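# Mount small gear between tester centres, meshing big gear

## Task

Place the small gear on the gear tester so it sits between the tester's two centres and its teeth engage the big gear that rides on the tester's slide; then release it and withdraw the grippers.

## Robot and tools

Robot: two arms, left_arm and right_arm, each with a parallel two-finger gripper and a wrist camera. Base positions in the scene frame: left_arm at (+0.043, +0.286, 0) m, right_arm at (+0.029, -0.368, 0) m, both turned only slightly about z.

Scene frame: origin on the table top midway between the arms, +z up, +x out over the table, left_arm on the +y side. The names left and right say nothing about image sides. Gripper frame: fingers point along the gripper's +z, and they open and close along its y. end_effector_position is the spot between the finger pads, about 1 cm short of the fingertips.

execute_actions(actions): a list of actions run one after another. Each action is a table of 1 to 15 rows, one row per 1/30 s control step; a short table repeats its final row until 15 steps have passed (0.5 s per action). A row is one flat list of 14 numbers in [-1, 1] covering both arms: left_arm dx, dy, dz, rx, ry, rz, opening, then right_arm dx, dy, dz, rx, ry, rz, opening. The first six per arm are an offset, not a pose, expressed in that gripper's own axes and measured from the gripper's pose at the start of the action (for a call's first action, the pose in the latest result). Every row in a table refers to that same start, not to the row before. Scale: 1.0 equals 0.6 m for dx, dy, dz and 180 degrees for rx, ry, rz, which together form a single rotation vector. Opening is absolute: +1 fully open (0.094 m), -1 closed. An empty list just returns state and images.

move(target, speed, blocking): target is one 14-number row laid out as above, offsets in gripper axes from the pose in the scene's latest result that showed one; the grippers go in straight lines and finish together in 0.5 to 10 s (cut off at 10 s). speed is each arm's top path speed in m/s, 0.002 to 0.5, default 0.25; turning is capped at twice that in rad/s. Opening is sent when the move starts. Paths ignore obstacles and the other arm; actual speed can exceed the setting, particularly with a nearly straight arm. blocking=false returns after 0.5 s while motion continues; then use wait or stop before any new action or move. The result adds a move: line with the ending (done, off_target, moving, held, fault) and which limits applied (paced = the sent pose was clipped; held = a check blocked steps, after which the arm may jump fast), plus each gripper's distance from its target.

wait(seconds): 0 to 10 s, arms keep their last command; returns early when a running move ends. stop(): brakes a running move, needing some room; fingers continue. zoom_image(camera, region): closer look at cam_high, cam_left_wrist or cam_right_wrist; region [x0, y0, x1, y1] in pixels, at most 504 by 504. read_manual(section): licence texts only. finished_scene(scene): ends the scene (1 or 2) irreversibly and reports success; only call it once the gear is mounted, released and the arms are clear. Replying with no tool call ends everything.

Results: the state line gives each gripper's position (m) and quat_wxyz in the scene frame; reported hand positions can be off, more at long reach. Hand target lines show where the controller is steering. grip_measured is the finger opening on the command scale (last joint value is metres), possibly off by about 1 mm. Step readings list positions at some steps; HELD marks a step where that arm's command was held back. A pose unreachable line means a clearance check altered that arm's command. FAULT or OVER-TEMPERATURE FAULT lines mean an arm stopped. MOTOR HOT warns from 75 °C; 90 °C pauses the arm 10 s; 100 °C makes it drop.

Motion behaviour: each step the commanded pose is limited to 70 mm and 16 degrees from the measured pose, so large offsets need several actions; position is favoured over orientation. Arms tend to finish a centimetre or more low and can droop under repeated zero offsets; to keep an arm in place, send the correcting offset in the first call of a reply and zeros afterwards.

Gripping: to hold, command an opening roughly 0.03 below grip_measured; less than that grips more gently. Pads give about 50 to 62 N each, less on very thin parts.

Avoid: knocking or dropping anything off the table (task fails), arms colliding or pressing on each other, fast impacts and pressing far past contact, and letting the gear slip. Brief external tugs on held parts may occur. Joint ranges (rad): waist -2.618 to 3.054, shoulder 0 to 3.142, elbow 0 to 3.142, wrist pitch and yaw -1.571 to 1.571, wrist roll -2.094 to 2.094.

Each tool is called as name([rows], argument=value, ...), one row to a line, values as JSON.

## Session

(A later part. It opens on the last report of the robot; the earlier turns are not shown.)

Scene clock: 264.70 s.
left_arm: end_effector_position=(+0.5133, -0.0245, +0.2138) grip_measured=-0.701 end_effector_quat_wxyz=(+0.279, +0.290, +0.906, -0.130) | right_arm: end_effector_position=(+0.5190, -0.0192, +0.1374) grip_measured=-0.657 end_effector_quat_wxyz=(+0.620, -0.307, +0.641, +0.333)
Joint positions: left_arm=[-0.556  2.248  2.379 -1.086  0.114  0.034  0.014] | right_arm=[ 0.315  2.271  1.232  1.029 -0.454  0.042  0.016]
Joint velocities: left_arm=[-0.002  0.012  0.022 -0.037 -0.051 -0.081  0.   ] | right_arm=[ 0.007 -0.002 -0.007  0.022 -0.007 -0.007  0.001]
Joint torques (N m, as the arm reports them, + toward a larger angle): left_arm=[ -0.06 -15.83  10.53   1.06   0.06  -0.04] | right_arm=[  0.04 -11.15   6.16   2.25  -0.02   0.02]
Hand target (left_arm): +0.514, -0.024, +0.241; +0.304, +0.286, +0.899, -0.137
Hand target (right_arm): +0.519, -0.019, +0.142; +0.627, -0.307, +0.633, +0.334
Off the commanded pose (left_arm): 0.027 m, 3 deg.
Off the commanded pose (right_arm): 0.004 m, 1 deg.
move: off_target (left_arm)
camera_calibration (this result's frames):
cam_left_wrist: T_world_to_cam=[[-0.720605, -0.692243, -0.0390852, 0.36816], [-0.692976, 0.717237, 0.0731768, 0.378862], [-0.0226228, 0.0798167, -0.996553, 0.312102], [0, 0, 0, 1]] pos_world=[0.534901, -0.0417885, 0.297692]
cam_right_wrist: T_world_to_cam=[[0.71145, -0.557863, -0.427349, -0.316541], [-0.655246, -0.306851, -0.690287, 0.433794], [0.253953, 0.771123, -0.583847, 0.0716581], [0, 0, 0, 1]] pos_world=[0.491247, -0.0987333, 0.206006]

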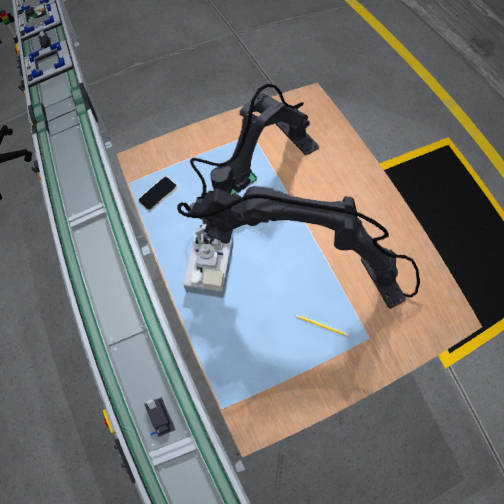

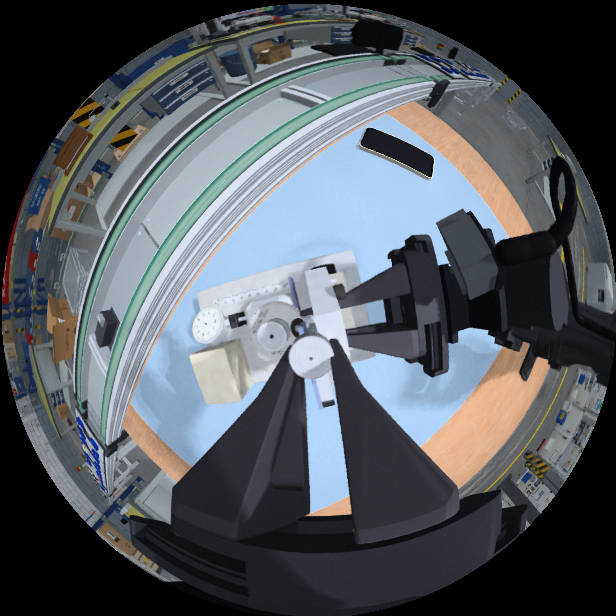

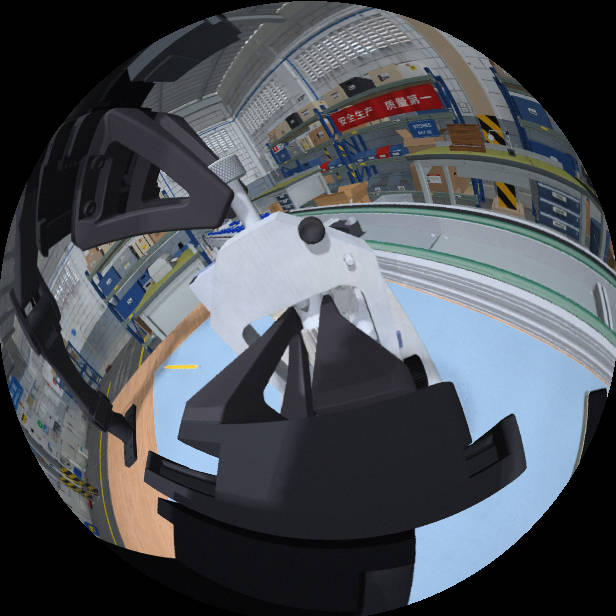

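move(target=[-0.06,0,-0.095,0,-0.05,0,-0.9,0,0,0,0,0,0,-0.8], speed=0.04)

move(target=[-0.06,0,-0.08,0,-0.05,0,-0.9,-0.01,0,-0.25,0,0,0,-0.8], speed=0.06)

move(target=[0,0,0,0,0,0,-0.9,0.1,0,-0.1,0,0.5,0,-0.8], speed=0.15)

Scene clock: 275.37 s.
left_arm: end_effector_position=(+0.5135, -0.0245, +0.2286) grip_measured=-0.701 end_effector_quat_wxyz=(+0.299, +0.287, +0.900, -0.135) | right_arm: end_effector_position=(+0.5190, -0.0192, +0.1366) grip_measured=-0.657 end_effector_quat_wxyz=(+0.619, -0.307, +0.642, +0.333)
Joint positions: left_arm=[-0.556  2.212  2.353 -1.053  0.114  0.03   0.014] | right_arm=[ 0.315  2.271  1.232  1.025 -0.454  0.042  0.016]
Joint velocities: left_arm=[-0.002 -0.012 -0.002 -0.007 -0.095 -0.022 -0.   ] | right_arm=[-0.002  0.012  0.002 -0.037  0.066 -0.095  0.   ]
Joint torques (N m, as the arm reports them, + toward a larger angle): left_arm=[  1.01 -21.29   7.99   1.48   0.25  -0.03] | right_arm=[  0.07 -11.21   6.14   2.    -0.02   0.03]
Hand target (left_arm): +0.511, -0.017, +0.280; +0.348, +0.279, +0.882, -0.153
Hand target (right_arm): +0.519, -0.019, +0.137; +0.620, -0.307, +0.641, +0.333
Off the commanded pose (left_arm): 0.053 m, 7 deg.
Off the commanded pose (right_arm): 0.001 m, 0 deg.
move: off_target (left_arm)
camera_calibration (this result's frames):
cam_left_wrist: T_world_to_cam=[[-0.716933, -0.695501, -0.0478064, 0.3688], [-0.697022, 0.716396, 0.0306099, 0.389695], [0.0129591, 0.0552674, -0.998387, 0.308396], [0, 0, 0, 1]] pos_world=[0.532034, -0.0397196, 0.313601]
cam_right_wrist: T_world_to_cam=[[0.710151, -0.55855, -0.428612, -0.316042], [-0.657337, -0.307956, -0.687801, 0.433965], [0.252177, 0.770185, -0.585851, 0.0723793], [0, 0, 0, 1]] pos_world=[0.491447, -0.0986279, 0.205426]

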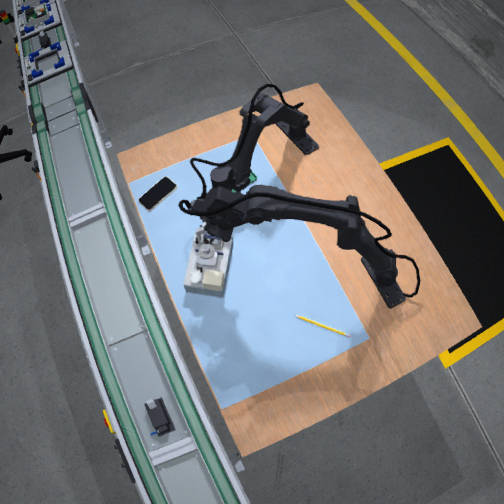

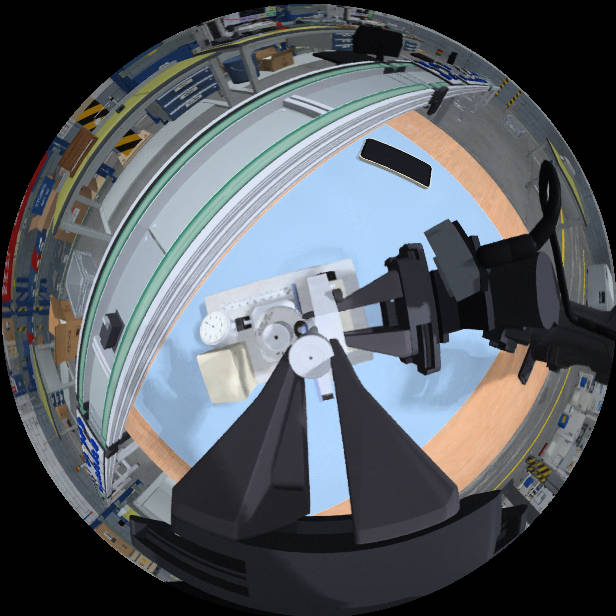

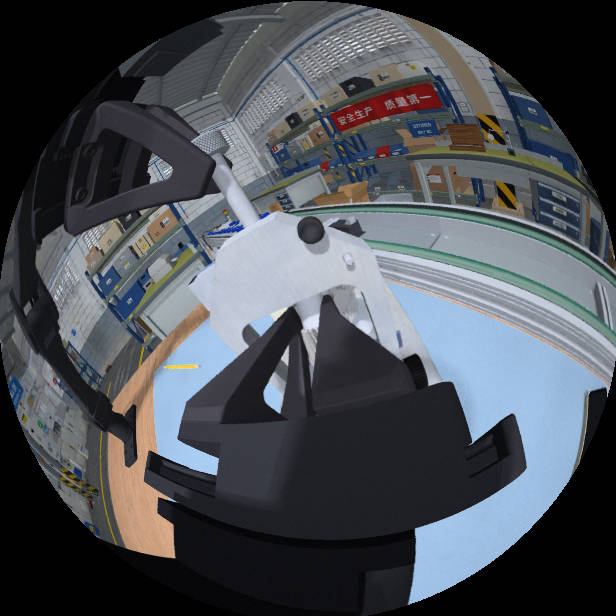

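Scene clock: 278.23 s.
left_arm: end_effector_position=(+0.5136, -0.0247, +0.2307) grip_measured=-0.701 end_effector_quat_wxyz=(+0.309, +0.284, +0.897, -0.139) | right_arm: end_effector_position=(+0.4347, -0.1360, +0.1333) grip_measured=-0.657 end_effector_quat_wxyz=(+0.611, -0.303, +0.650, +0.335)
Joint positions: left_arm=[-0.556  2.178  2.289 -0.998  0.114  0.023  0.014] | right_arm=[ 0.111  1.965  0.658  1.27  -0.655  0.042  0.016]
Joint velocities: left_arm=[-0.017 -0.002 -0.007 -0.051 -0.007 -0.007 -0.   ] | right_arm=[-0.007  0.017  0.007  0.066 -0.007 -0.022 -0.001]
Joint torques (N m, as the arm reports them, + toward a larger angle): left_arm=[  0.79 -21.5    8.46   1.65   0.25  -0.01] | right_arm=[-0.63 -9.84  3.62  2.1  -0.13  0.05]
Hand target (left_arm): +0.512, -0.019, +0.287; +0.367, +0.276, +0.874, -0.158
Hand target (right_arm): +0.430, -0.140, +0.142; +0.619, -0.305, +0.642, +0.335
Off the commanded pose (left_arm): 0.058 m, 8 deg.
Off the commanded pose (right_arm): 0.013 m, 1 deg.
move: off_target (left_arm, right_arm)
camera_calibration (this result's frames):
cam_left_wrist: T_world_to_cam=[[-0.712514, -0.699886, -0.049831, 0.367042], [-0.700967, 0.713166, 0.00630883, 0.3974], [0.0311223, 0.039425, -0.998738, 0.300801], [0, 0, 0, 1]] pos_world=[0.530725, -0.0383833, 0.316204]
cam_right_wrist: T_world_to_cam=[[0.698111, -0.562273, -0.443273, -0.316069], [-0.674557, -0.308956, -0.670462, 0.345408], [0.24003, 0.767069, -0.59497, 0.187748], [0, 0, 0, 1]] pos_world=[0.408584, -0.215017, 0.203182]

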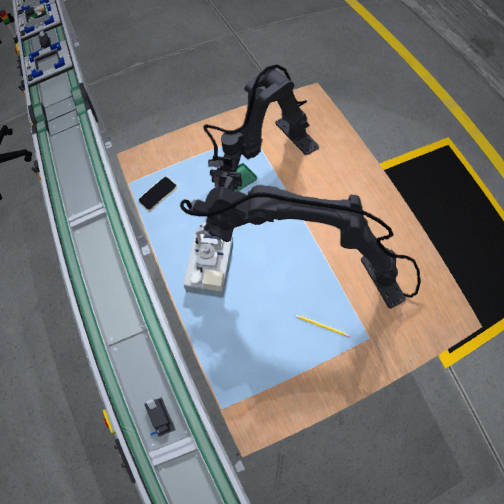

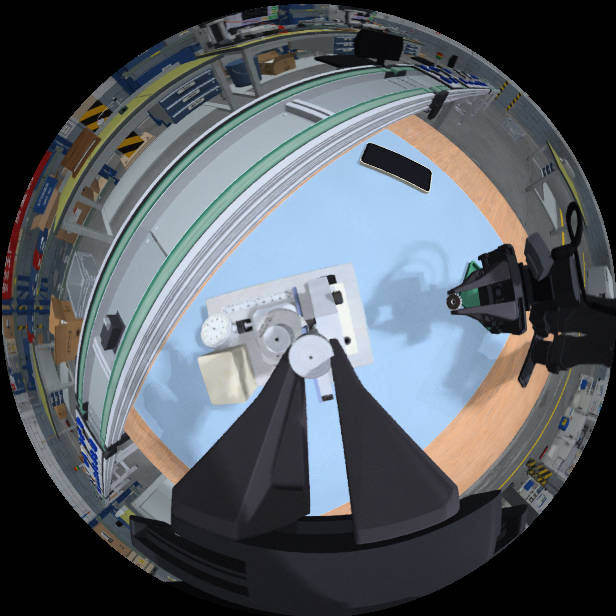

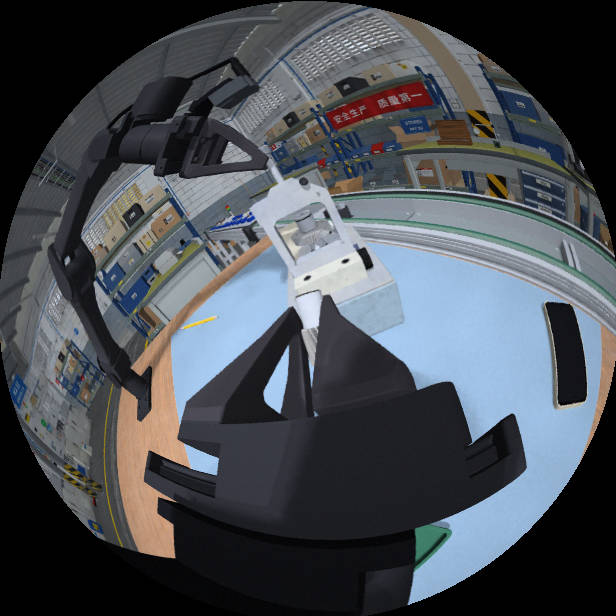

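Scene clock: 284.00 s.
left_arm: end_effector_position=(+0.5135, -0.0246, +0.2125) grip_measured=-0.701 end_effector_quat_wxyz=(+0.289, +0.286, +0.904, -0.133) | right_arm: end_effector_position=(+0.3875, -0.1891, +0.0708) grip_measured=-0.657 end_effector_quat_wxyz=(-0.038, -0.449, +0.892, +0.030)
Joint positions: left_arm=[-0.556  2.206  2.288 -1.013  0.114  0.027  0.014] | right_arm=[ 0.263  2.17   1.857 -1.336 -0.058 -0.501  0.016]
Joint velocities: left_arm=[ 0.012  0.007 -0.002 -0.037  0.022  0.022 -0.001] | right_arm=[-0.012  0.007 -0.002 -0.051 -0.037  0.051  0.   ]
Joint torques (N m, as the arm reports them, + toward a larger angle): left_arm=[ -0.07 -16.78   6.83   1.4    0.07  -0.05] | right_arm=[  0.61 -10.19   9.06   0.08   0.03   0.12]
Hand target (left_arm): +0.513, -0.024, +0.231; +0.309, +0.284, +0.897, -0.139
Hand target (right_arm): +0.392, -0.184, +0.078; -0.029, -0.450, +0.892, +0.026
Off the commanded pose (left_arm): 0.018 m, 3 deg.
Off the commanded pose (right_arm): 0.010 m, 2 deg.
move: off_target (left_arm)
camera_calibration (this result's frames):
cam_left_wrist: T_world_to_cam=[[-0.716059, -0.696833, -0.0410292, 0.366131], [-0.69802, 0.714352, 0.0497049, 0.386686], [-0.00532673, 0.0642308, -0.997921, 0.301811], [0, 0, 0, 1]] pos_world=[0.533694, -0.0404832, 0.296986]
cam_right_wrist: T_world_to_cam=[[0.511087, -0.858664, -0.038544, -0.35288], [-0.614868, -0.396576, 0.681663, 0.119794], [-0.600605, -0.32469, -0.73065, 0.331479], [0, 0, 0, 1]] pos_world=[0.453098, -0.14787, 0.146935]

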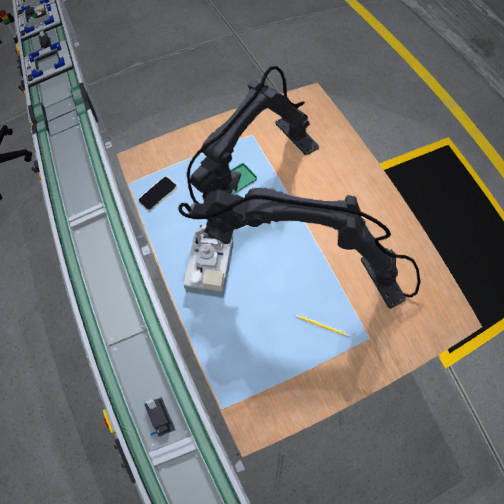

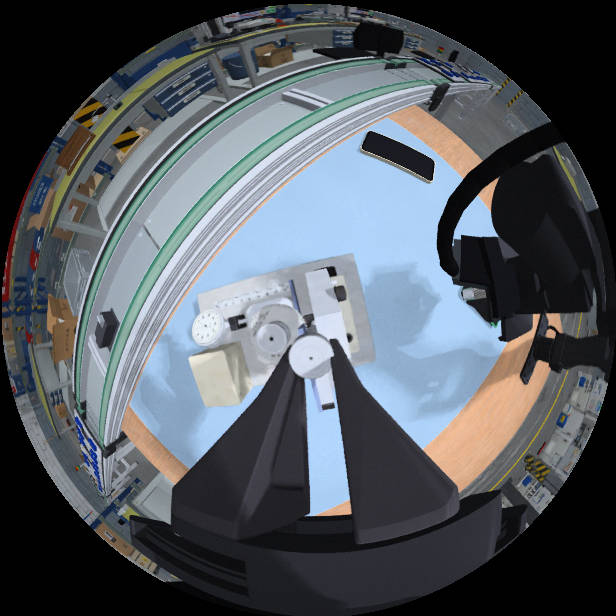

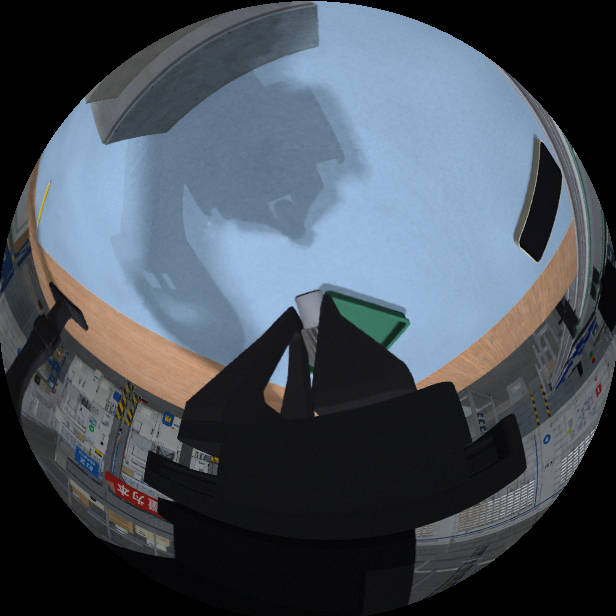

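move(target=[0,0,0,0,0,0,-0.9,-0.02,0,0.1,0.028,-0.013,0,-0.8], speed=0.05)

move(target=[0,0,0,0,0,0,-0.9,0,0,0,0,0,0,-0.4])

move(target=[0,0,0,0,0,0,-0.9,0.04,0,0.005,0,0,0,-0.4], speed=0.03)

Scene clock: 292.50 s.
left_arm: end_effector_position=(+0.5136, -0.0246, +0.2114) grip_measured=-0.701 end_effector_quat_wxyz=(+0.288, +0.287, +0.904, -0.133) | right_arm: end_effector_position=(+0.3886, -0.1829, +0.0170) grip_measured=-0.657 end_effector_quat_wxyz=(-0.012, -0.449, +0.893, +0.004)
Joint positions: left_arm=[-0.556  2.208  2.288 -1.014  0.114  0.028  0.014] | right_arm=[ 0.298  2.17   1.644 -1.068 -0.007 -0.463  0.016]
Joint velocities: left_arm=[ 0.002 -0.007 -0.007 -0.022  0.022  0.022  0.   ] | right_arm=[-0.027 -0.012 -0.017 -0.007  0.037 -0.066  0.   ]
Joint torques (N m, as the arm reports them, + toward a larger angle): left_arm=[ -0.01 -13.98   6.86   1.23   0.04  -0.02] | right_arm=[  0.79 -10.42   4.17   0.84   0.08   0.12]
Hand target (left_arm): +0.514, -0.025, +0.212; +0.289, +0.286, +0.904, -0.133
Hand target (right_arm): +0.390, -0.179, +0.010; -0.001, -0.450, +0.893, -0.001
Off the commanded pose (left_arm): 0.001 m, 0 deg.
Off the commanded pose (right_arm): 0.008 m, 1 deg.
move: done
camera_calibration (this result's frames):
cam_left_wrist: T_world_to_cam=[[-0.716962, -0.695883, -0.0413796, 0.366673], [-0.697082, 0.715105, 0.0519741, 0.385896], [-0.0065771, 0.0661084, -0.997791, 0.301386], [0, 0, 0, 1]] pos_world=[0.533874, -0.0407192, 0.295836]
cam_right_wrist: T_world_to_cam=[[0.511777, -0.858921, 0.0184099, -0.351474], [-0.661964, -0.380583, 0.645724, 0.18139], [-0.54762, -0.342654, -0.763349, 0.271582], [0, 0, 0, 1]] pos_world=[0.448674, -0.139796, 0.0966542]

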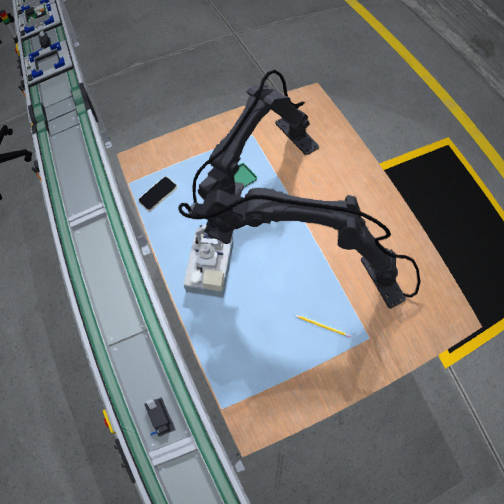

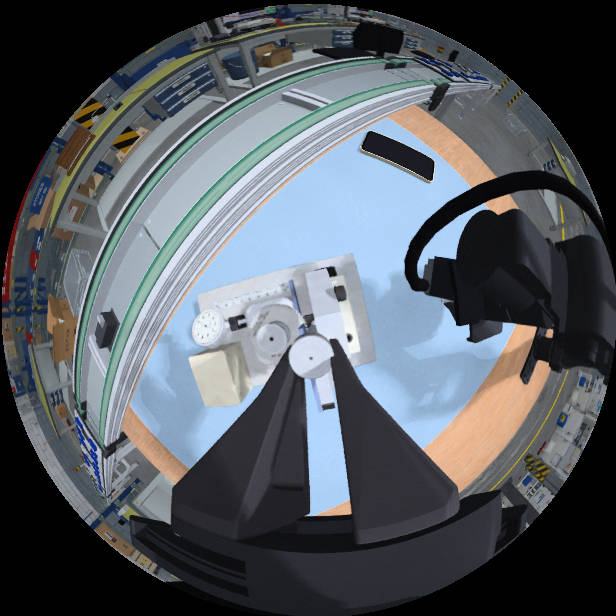

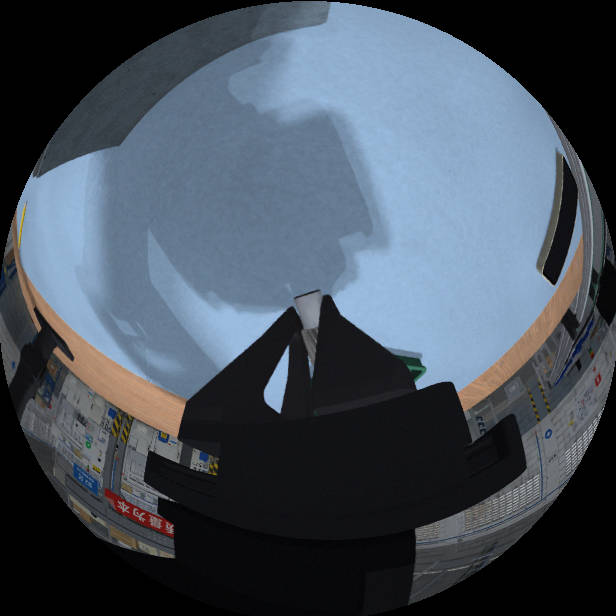

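Scene clock: 293.00 s.
left_arm: end_effector_position=(+0.5136, -0.0246, +0.2114) grip_measured=-0.701 end_effector_quat_wxyz=(+0.288, +0.287, +0.904, -0.133) | right_arm: end_effector_position=(+0.3883, -0.1830, +0.0171) grip_measured=-0.402 end_effector_quat_wxyz=(-0.013, -0.449, +0.893, +0.004)
Joint positions: left_arm=[-0.556  2.208  2.288 -1.014  0.114  0.029  0.014] | right_arm=[ 0.298  2.17   1.644 -1.069 -0.007 -0.463  0.028]
Joint velocities: left_arm=[-0.002 -0.017 -0.022 -0.007 -0.081  0.051 -0.001] | right_arm=[ 0.007  0.007 -0.002 -0.037  0.007 -0.037  0.   ]
Joint torques (N m, as the arm reports them, + toward a larger angle): left_arm=[ -0.07 -13.84   6.96   1.19   0.05   0.  ] | right_arm=[  0.04 -10.32   6.25   0.31   0.     0.02]
Hand target (left_arm): +0.514, -0.025, +0.211; +0.288, +0.287, +0.904, -0.133
Hand target (right_arm): +0.389, -0.183, +0.017; -0.012, -0.450, +0.893, +0.004
Off the commanded pose (left_arm): 0.000 m, 0 deg.
Off the commanded pose (right_arm): 0.000 m, 0 deg.
move: done
camera_calibration (this result's frames):
cam_left_wrist: T_world_to_cam=[[-0.717167, -0.695658, -0.0416086, 0.366832], [-0.696872, 0.715309, 0.0519875, 0.385791], [-0.0064025, 0.0662796, -0.997781, 0.301298], [0, 0, 0, 1]] pos_world=[0.533856, -0.0407397, 0.295836]
cam_right_wrist: T_world_to_cam=[[0.511796, -0.858912, 0.018332, -0.351459], [-0.661305, -0.380248, 0.646597, 0.180959], [-0.548399, -0.343048, -0.762612, 0.271622], [0, 0, 0, 1]] pos_world=[0.448501, -0.139884, 0.0965777]

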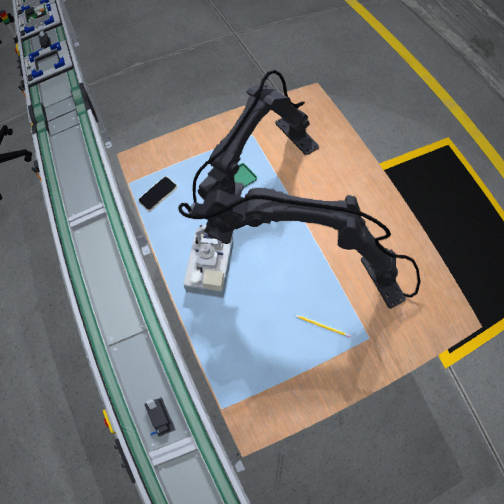

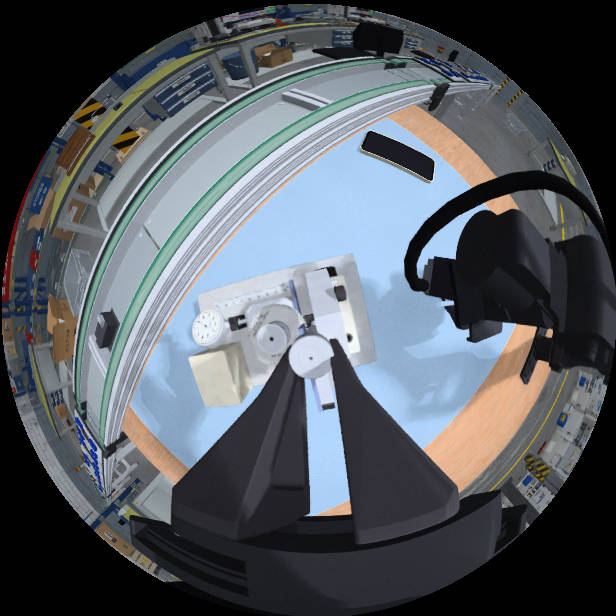

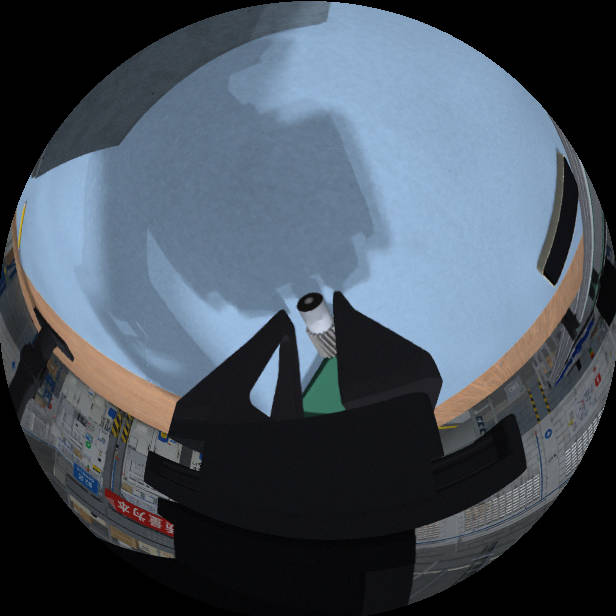

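Scene clock: 294.03 s.
left_arm: end_effector_position=(+0.5136, -0.0246, +0.2114) grip_measured=-0.701 end_effector_quat_wxyz=(+0.288, +0.287, +0.904, -0.133) | right_arm: end_effector_position=(+0.3740, -0.1969, +0.0103) grip_measured=-0.402 end_effector_quat_wxyz=(-0.019, -0.450, +0.893, +0.005)
Joint positions: left_arm=[-0.556  2.208  2.288 -1.014  0.114  0.029  0.014] | right_arm=[ 0.281  2.119  1.534 -1.024 -0.01  -0.48   0.028]
Joint velocities: left_arm=[ 0.007  0.002 -0.022  0.037  0.007 -0.081 -0.   ] | right_arm=[ 0.012  0.007 -0.022  0.007  0.037 -0.007  0.001]
Joint torques (N m, as the arm reports them, + toward a larger angle): left_arm=[ -0.01 -13.8    6.91   1.22   0.04   0.02] | right_arm=[ -0.74 -11.98   4.51   0.4    0.03  -0.08]
Hand target (left_arm): +0.514, -0.025, +0.211; +0.288, +0.287, +0.904, -0.133
Hand target (right_arm): +0.374, -0.202, +0.014; -0.013, -0.449, +0.893, +0.004
Off the commanded pose (left_arm): 0.000 m, 0 deg.
Off the commanded pose (right_arm): 0.007 m, 1 deg.
move: done
camera_calibration (this result's frames):
cam_left_wrist: T_world_to_cam=[[-0.717373, -0.695432, -0.0418376, 0.366992], [-0.696662, 0.715512, 0.052001, 0.385685], [-0.00622785, 0.0664508, -0.99777, 0.30121], [0, 0, 0, 1]] pos_world=[0.533838, -0.0407602, 0.295837]
cam_right_wrist: T_world_to_cam=[[0.512591, -0.85851, 0.0145283, -0.356117], [-0.652745, -0.37863, 0.656173, 0.167544], [-0.557831, -0.345832, -0.75447, 0.256771], [0, 0, 0, 1]] pos_world=[0.43514, -0.153493, 0.0889614]

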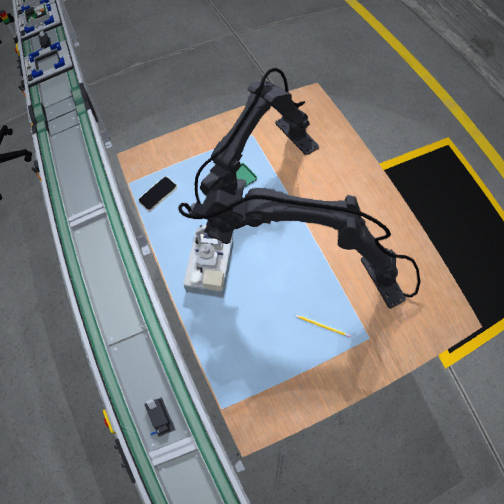

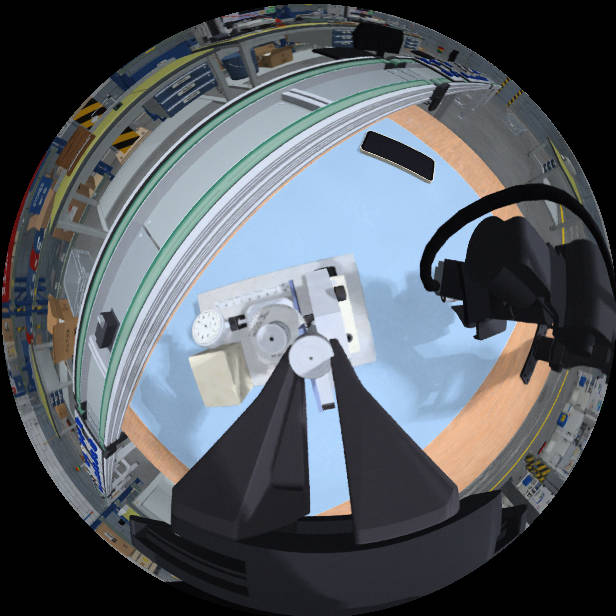

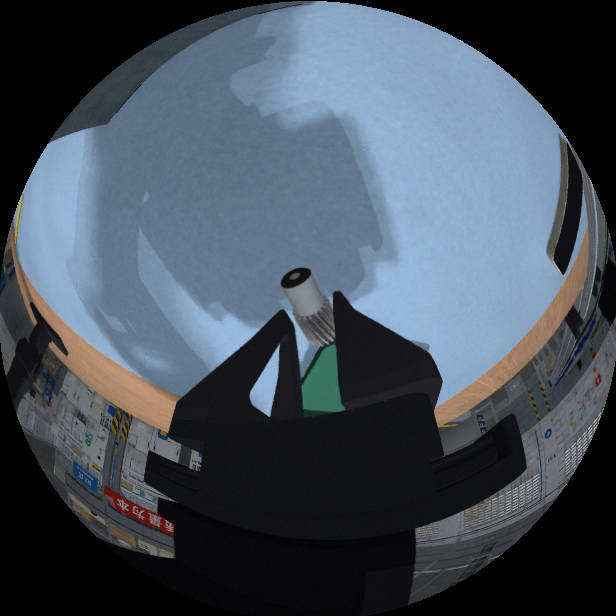

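move(target=[0,0,0,0,0,0,-0.9,0,0,0,0,0,0,-0.8])

move(target=[0,0,0,0,0,0,-0.9,-0.1,0,-0.21,0,-0.5,0,-0.8], speed=0.15)

move(target=[-0.06,0,-0.095,0,-0.05,0,-0.9,-0.02,-0.01,0.2,0,-0.01,0,-0.8], speed=0.06)

Scene clock: 310.37 s.
left_arm: end_effector_position=(+0.5136, -0.0246, +0.2114) grip_measured=-0.701 end_effector_quat_wxyz=(+0.288, +0.287, +0.904, -0.133) | right_arm: end_effector_position=(+0.3742, -0.1969, +0.0103) grip_measured=-0.641 end_effector_quat_wxyz=(-0.019, -0.450, +0.893, +0.005)
Joint positions: left_arm=[-0.556  2.208  2.288 -1.014  0.114  0.029  0.014] | right_arm=[ 0.281  2.119  1.534 -1.023 -0.009 -0.481  0.017]
Joint velocities: left_arm=[ 0.002 -0.012  0.002  0.007 -0.066  0.022 -0.001] | right_arm=[-0.007  0.017 -0.012  0.051 -0.037  0.022  0.   ]
Joint torques (N m, as the arm reports them, + toward a larger angle): left_arm=[ -0.04 -13.89   6.87   1.22   0.08   0.02] | right_arm=[ 0.08 -9.88  6.15  0.25 -0.02  0.01]
Hand target (left_arm): +0.514, -0.025, +0.211; +0.288, +0.287, +0.904, -0.133
Hand target (right_arm): +0.374, -0.197, +0.010; -0.019, -0.450, +0.893, +0.005
Off the commanded pose (left_arm): 0.000 m, 0 deg.
Off the commanded pose (right_arm): 0.000 m, 0 deg.
move: done
camera_calibration (this result's frames):
cam_left_wrist: T_world_to_cam=[[-0.717373, -0.695432, -0.0418376, 0.366992], [-0.696662, 0.715512, 0.052001, 0.385685], [-0.00622785, 0.0664508, -0.99777, 0.30121], [0, 0, 0, 1]] pos_world=[0.533838, -0.0407602, 0.295837]
cam_right_wrist: T_world_to_cam=[[0.513255, -0.8581, 0.0153252, -0.356444], [-0.65311, -0.378935, 0.655634, 0.167767], [-0.556792, -0.346516, -0.754923, 0.25636], [0, 0, 0, 1]] pos_world=[0.435256, -0.153458, 0.0890008]

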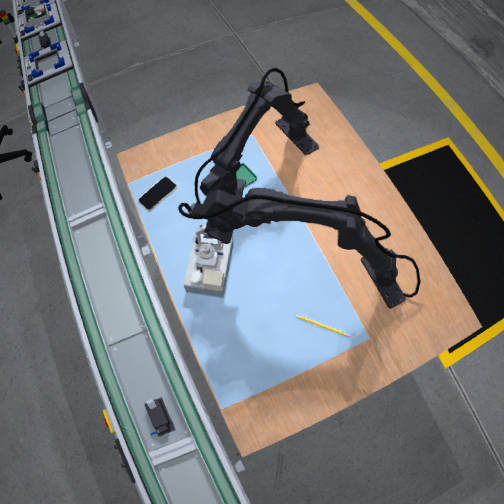

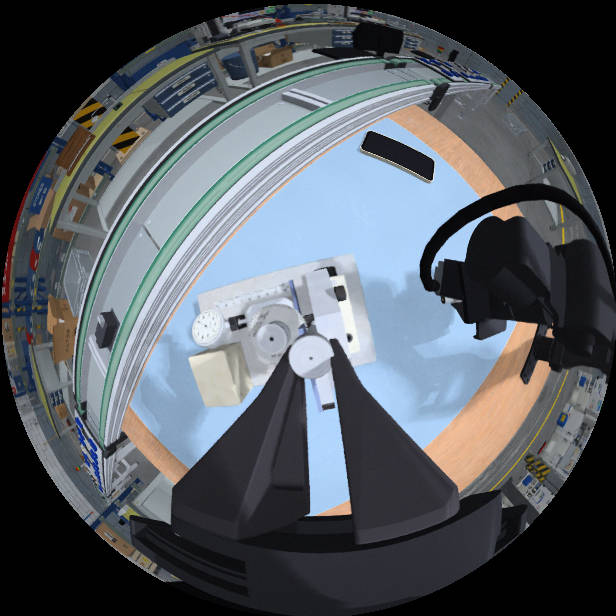

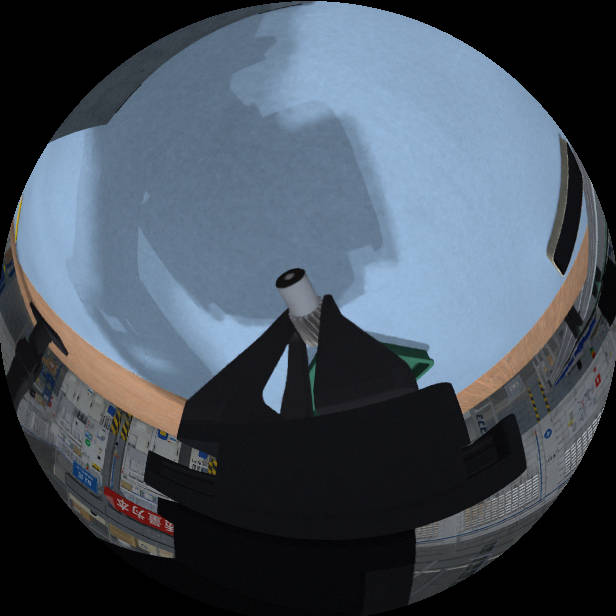

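Scene clock: 316.27 s.
left_arm: end_effector_position=(+0.5136, -0.0246, +0.2114) grip_measured=-0.701 end_effector_quat_wxyz=(+0.288, +0.287, +0.904, -0.133) | right_arm: end_effector_position=(+0.4204, -0.1455, +0.1385) grip_measured=-0.641 end_effector_quat_wxyz=(+0.624, -0.320, +0.639, +0.315)
Joint positions: left_arm=[-0.556  2.208  2.288 -1.014  0.114  0.029  0.014] | right_arm=[ 0.097  1.912  0.586  1.298 -0.663 -0.013  0.017]
Joint velocities: left_arm=[ 0.012  0.002 -0.007 -0.022 -0.066  0.037 -0.   ] | right_arm=[-0.022 -0.027  0.002  0.066  0.037 -0.037 -0.   ]
Joint torques (N m, as the arm reports them, + toward a larger angle): left_arm=[  0.02 -13.77   6.85   1.22   0.09   0.03] | right_arm=[-0.1  -6.11  3.64  2.05 -0.08  0.1 ]
Hand target (left_arm): +0.514, -0.025, +0.211; +0.288, +0.287, +0.904, -0.133
Hand target (right_arm): +0.416, -0.146, +0.132; +0.618, -0.318, +0.643, +0.321
Off the commanded pose (left_arm): 0.000 m, 0 deg.
Off the commanded pose (right_arm): 0.007 m, 1 deg.
move: done
camera_calibration (this result's frames):
cam_left_wrist: T_world_to_cam=[[-0.717373, -0.695432, -0.0418376, 0.366992], [-0.696662, 0.715512, 0.052001, 0.385685], [-0.00622785, 0.0664508, -0.99777, 0.30121], [0, 0, 0, 1]] pos_world=[0.533838, -0.0407602, 0.295837]
cam_right_wrist: T_world_to_cam=[[0.717687, -0.578158, -0.388148, -0.327304], [-0.639229, -0.325853, -0.696568, 0.322575], [0.276247, 0.748033, -0.603436, 0.184665], [0, 0, 0, 1]] pos_world=[0.390087, -0.222257, 0.209086]

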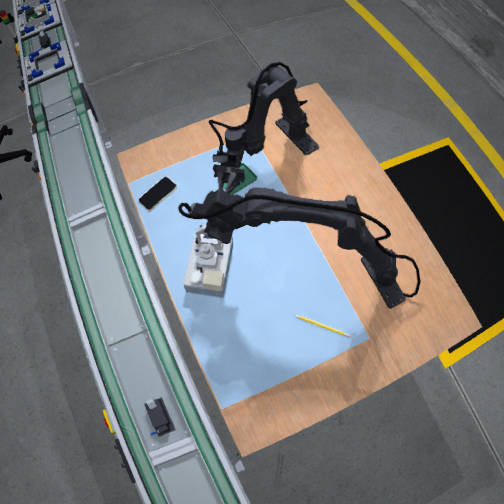

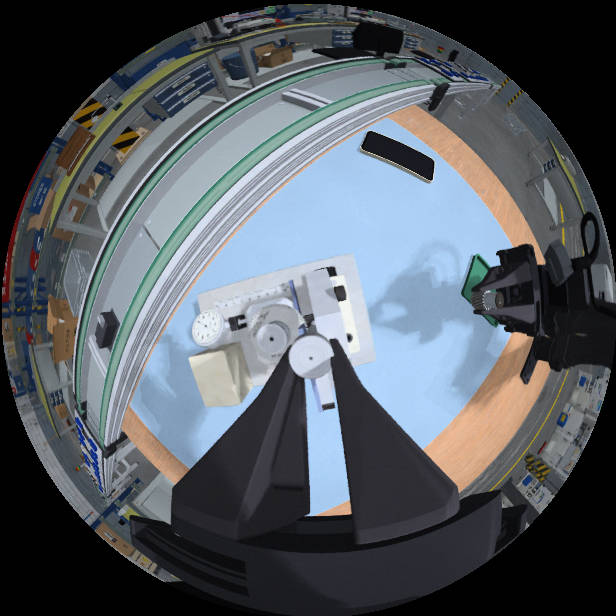

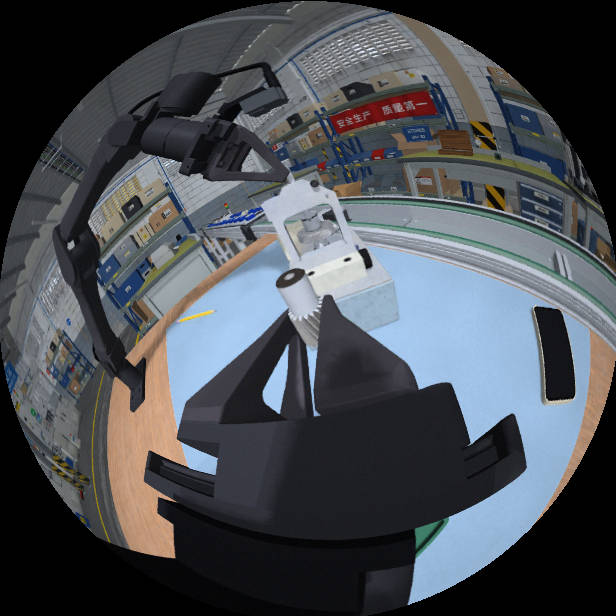

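Scene clock: 318.67 s.
left_arm: end_effector_position=(+0.5135, -0.0246, +0.2274) grip_measured=-0.701 end_effector_quat_wxyz=(+0.311, +0.284, +0.896, -0.139) | right_arm: end_effector_position=(+0.4917, -0.0597, +0.1385) grip_measured=-0.641 end_effector_quat_wxyz=(+0.625, -0.319, +0.638, +0.317)
Joint positions: left_arm=[-0.556  2.164  2.25  -0.968  0.114  0.023  0.014] | right_arm=[ 0.259  2.15   1.018  1.111 -0.502 -0.004  0.017]
Joint velocities: left_arm=[-0.012 -0.012 -0.002 -0.007  0.022  0.022 -0.001] | right_arm=[ 0.002  0.002  0.002  0.007 -0.022 -0.037 -0.   ]
Joint torques (N m, as the arm reports them, + toward a larger angle): left_arm=[  1.15 -21.07   8.12   1.48   0.26  -0.04] | right_arm=[ 0.63 -9.38  8.51  1.95  0.12  0.09]
Hand target (left_arm): +0.511, -0.017, +0.277; +0.358, +0.276, +0.878, -0.156
Hand target (right_arm): +0.497, -0.053, +0.149; +0.634, -0.316, +0.630, +0.319
Off the commanded pose (left_arm): 0.052 m, 6 deg.
Off the commanded pose (right_arm): 0.013 m, 2 deg.
move: off_target (left_arm, right_arm)
camera_calibration (this result's frames):
cam_left_wrist: T_world_to_cam=[[-0.712334, -0.699996, -0.0508482, 0.366982], [-0.700982, 0.713175, 0.00223788, 0.39823], [0.0346971, 0.0372378, -0.998704, 0.295589], [0, 0, 0, 1]] pos_world=[0.530309, -0.038129, 0.312975]
cam_right_wrist: T_world_to_cam=[[0.71843, -0.575824, -0.390236, -0.32886], [-0.638611, -0.323611, -0.698178, 0.396176], [0.275743, 0.750801, -0.60022, 0.10079], [0, 0, 0, 1]] pos_world=[0.461473, -0.136832, 0.208765]

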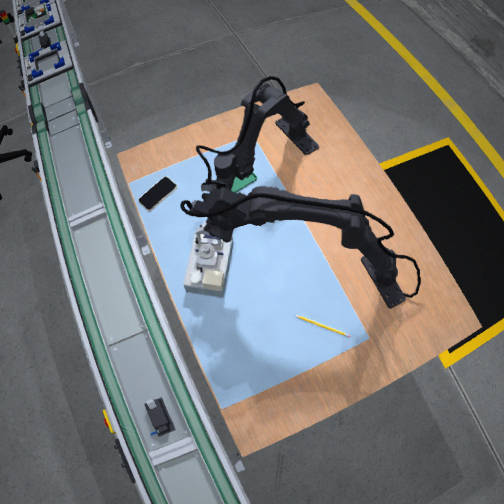

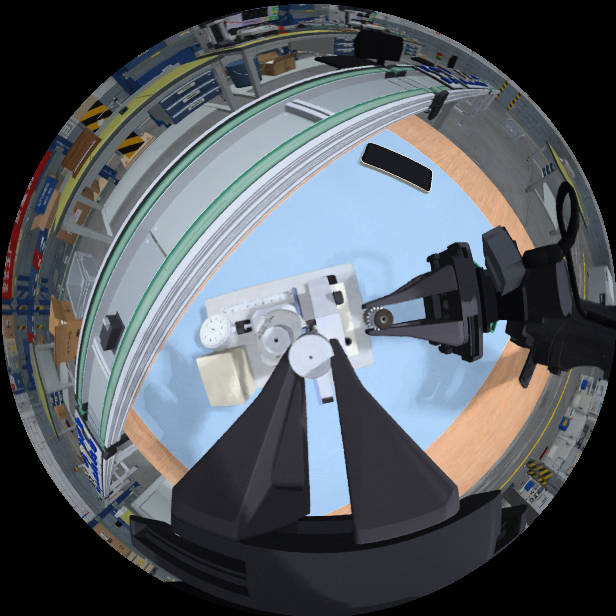

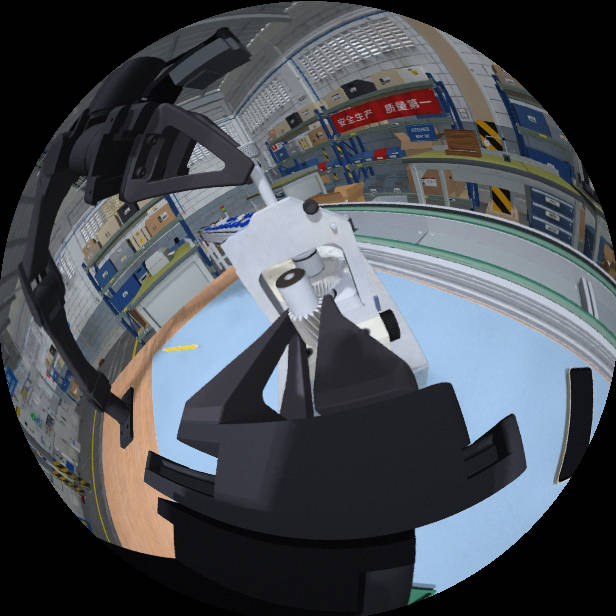

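move(target=[-0.06,0,-0.08,0,-0.05,0,-0.9,-0.004,0.006,0.045,0,-0.01,0,-0.8], speed=0.04)

move(target=[-0.06,0,-0.08,0,-0.05,0,-0.9,-0.02,0.003,0.06,0,-0.01,0,-0.8], speed=0.04)

zoom_image(camera="cam_left_wrist", region=[240, 260, 370, 390])

Scene clock: 329.50 s.
left_arm: end_effector_position=(+0.5137, -0.0248, +0.2298) grip_measured=-0.701 end_effector_quat_wxyz=(+0.325, +0.280, +0.892, -0.144) | right_arm: end_effector_position=(+0.4999, -0.0435, +0.1285) grip_measured=-0.641 end_effector_quat_wxyz=(+0.624, -0.317, +0.640, +0.319)
Joint positions: left_arm=[-0.556  2.127  2.18  -0.904  0.115  0.017  0.014] | right_arm=[ 0.287  2.215  1.084  1.109 -0.473  0.003  0.017]
Joint velocities: left_arm=[-0.012 -0.002 -0.002 -0.022 -0.037 -0.022  0.   ] | right_arm=[-0.007 -0.012  0.002  0.022 -0.037 -0.051 -0.001]
Joint torques (N m, as the arm reports them, + toward a larger angle): left_arm=[  0.78 -21.3    8.43   1.63   0.22  -0.02] | right_arm=[ 0.75 -9.95  8.62  2.02  0.1   0.1 ]
Hand target (left_arm): +0.512, -0.018, +0.285; +0.380, +0.272, +0.869, -0.162
Hand target (right_arm): +0.505, -0.036, +0.141; +0.635, -0.314, +0.628, +0.321
Off the commanded pose (left_arm): 0.058 m, 7 deg.
Off the commanded pose (right_arm): 0.015 m, 2 deg.
move: off_target (left_arm, right_arm)
camera_calibration (this result's frames):
cam_left_wrist: T_world_to_cam=[[-0.707817, -0.704342, -0.0538294, 0.36535], [-0.70399, 0.709639, -0.0284759, 0.406969], [0.0582562, 0.0177396, -0.998144, 0.28531], [0, 0, 0, 1]] pos_world=[0.528482, -0.0365311, 0.316036]
cam_right_wrist: T_world_to_cam=[[0.715677, -0.574832, -0.396705, -0.327032], [-0.643131, -0.320879, -0.695284, 0.401686], [0.272377, 0.752731, -0.599338, 0.0820922], [0, 0, 0, 1]] pos_world=[0.470026, -0.120889, 0.198752]

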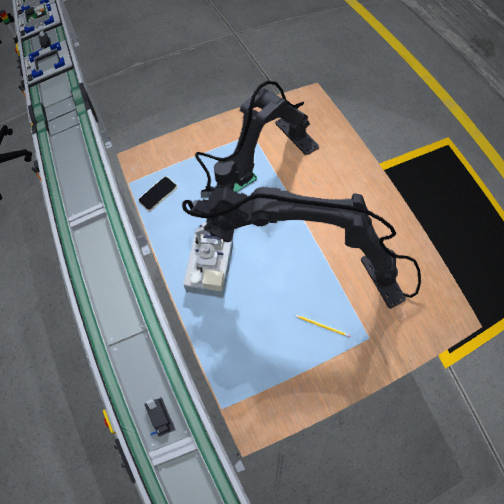

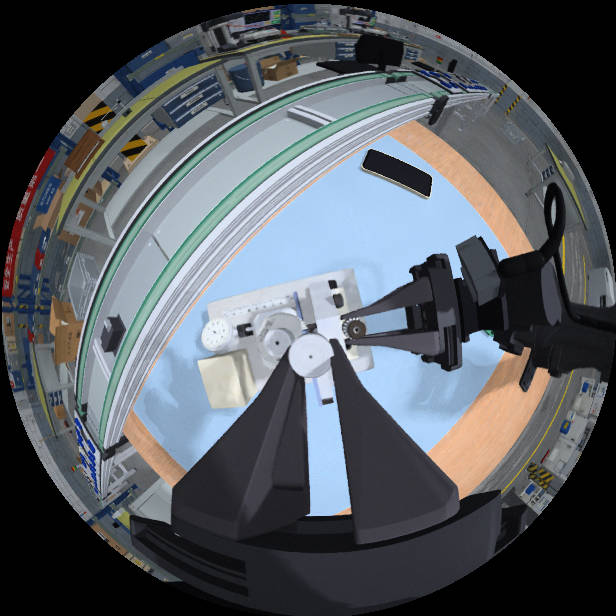

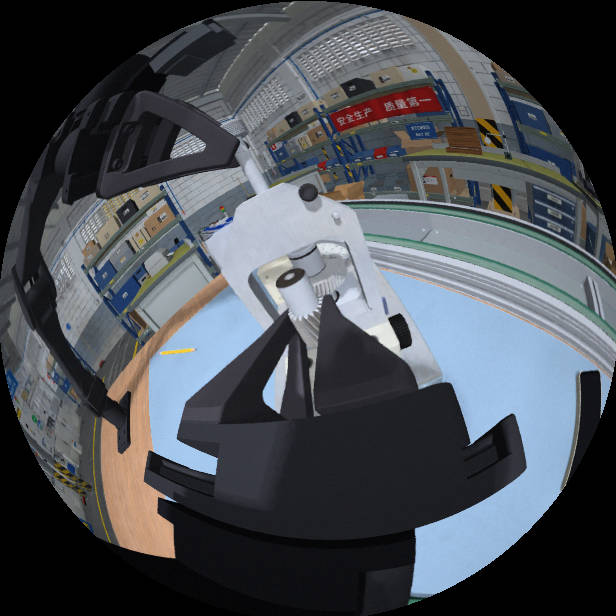

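Scene clock: 331.70 s.
left_arm: end_effector_position=(+0.5137, -0.0248, +0.2310) grip_measured=-0.701 end_effector_quat_wxyz=(+0.340, +0.277, +0.887, -0.149) | right_arm: end_effector_position=(+0.5156, -0.0214, +0.1286) grip_measured=-0.641 end_effector_quat_wxyz=(+0.624, -0.315, +0.640, +0.320)
Joint positions: left_arm=[-0.556  2.088  2.101 -0.831  0.115  0.01   0.014] | right_arm=[ 0.317  2.278  1.205  1.055 -0.443  0.01   0.017]
Joint velocities: left_arm=[ 0.027 -0.002  0.002  0.037 -0.037 -0.066 -0.   ] | right_arm=[ 0.012  0.002  0.022 -0.081  0.139  0.022 -0.001]
Joint torques (N m, as the arm reports them, + toward a larger angle): left_arm=[  0.88 -21.44   8.69   1.64   0.21  -0.04] | right_arm=[  0.71 -10.66   8.83   1.97   0.09   0.07]
Hand target (left_arm): +0.510, -0.017, +0.288; +0.393, +0.268, +0.864, -0.167
Hand target (right_arm): +0.520, -0.014, +0.140; +0.633, -0.312, +0.630, +0.323
Off the commanded pose (left_arm): 0.059 m, 7 deg.
Off the commanded pose (right_arm): 0.014 m, 2 deg.
move: off_target (left_arm, right_arm)
camera_calibration (this result's frames):
cam_left_wrist: T_world_to_cam=[[-0.703014, -0.708866, -0.0572754, 0.363638], [-0.70621, 0.705338, -0.061364, 0.415665], [0.0838974, -0.00269118, -0.996471, 0.272429], [0, 0, 0, 1]] pos_world=[0.526334, -0.0346803, 0.317802]
cam_right_wrist: T_world_to_cam=[[0.714565, -0.573435, -0.400711, -0.324415], [-0.644476, -0.316793, -0.695912, 0.419828], [0.272117, 0.755523, -0.595934, 0.06095], [0, 0, 0, 1]] pos_world=[0.485799, -0.0990811, 0.198489]

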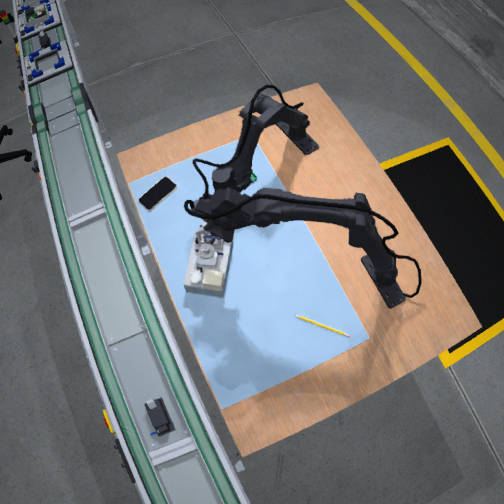

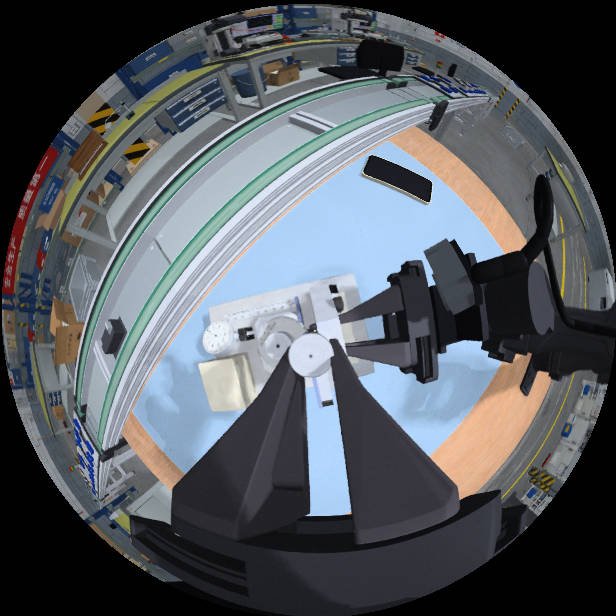

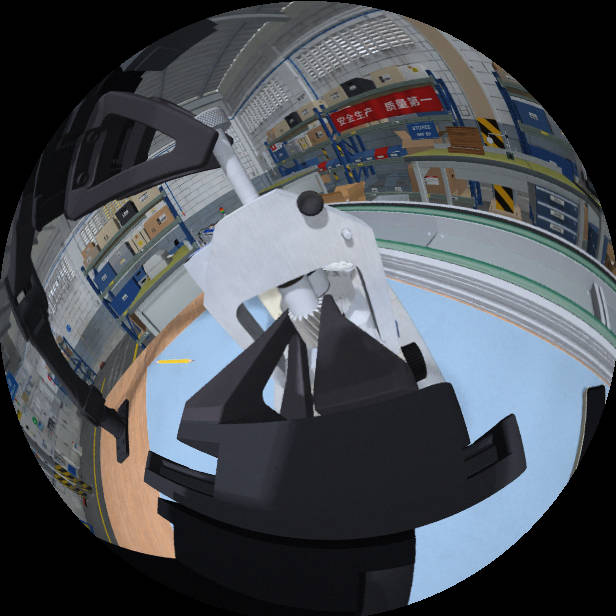

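Region (240, 260, 370, 390) of cam_left_wrist's 616x616 image, scaled by 3.877, with more detail than that image has.

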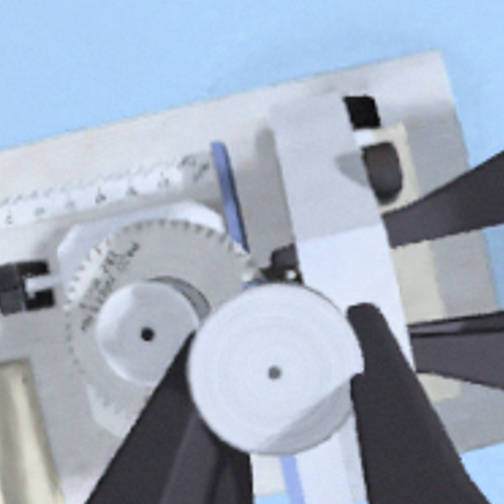

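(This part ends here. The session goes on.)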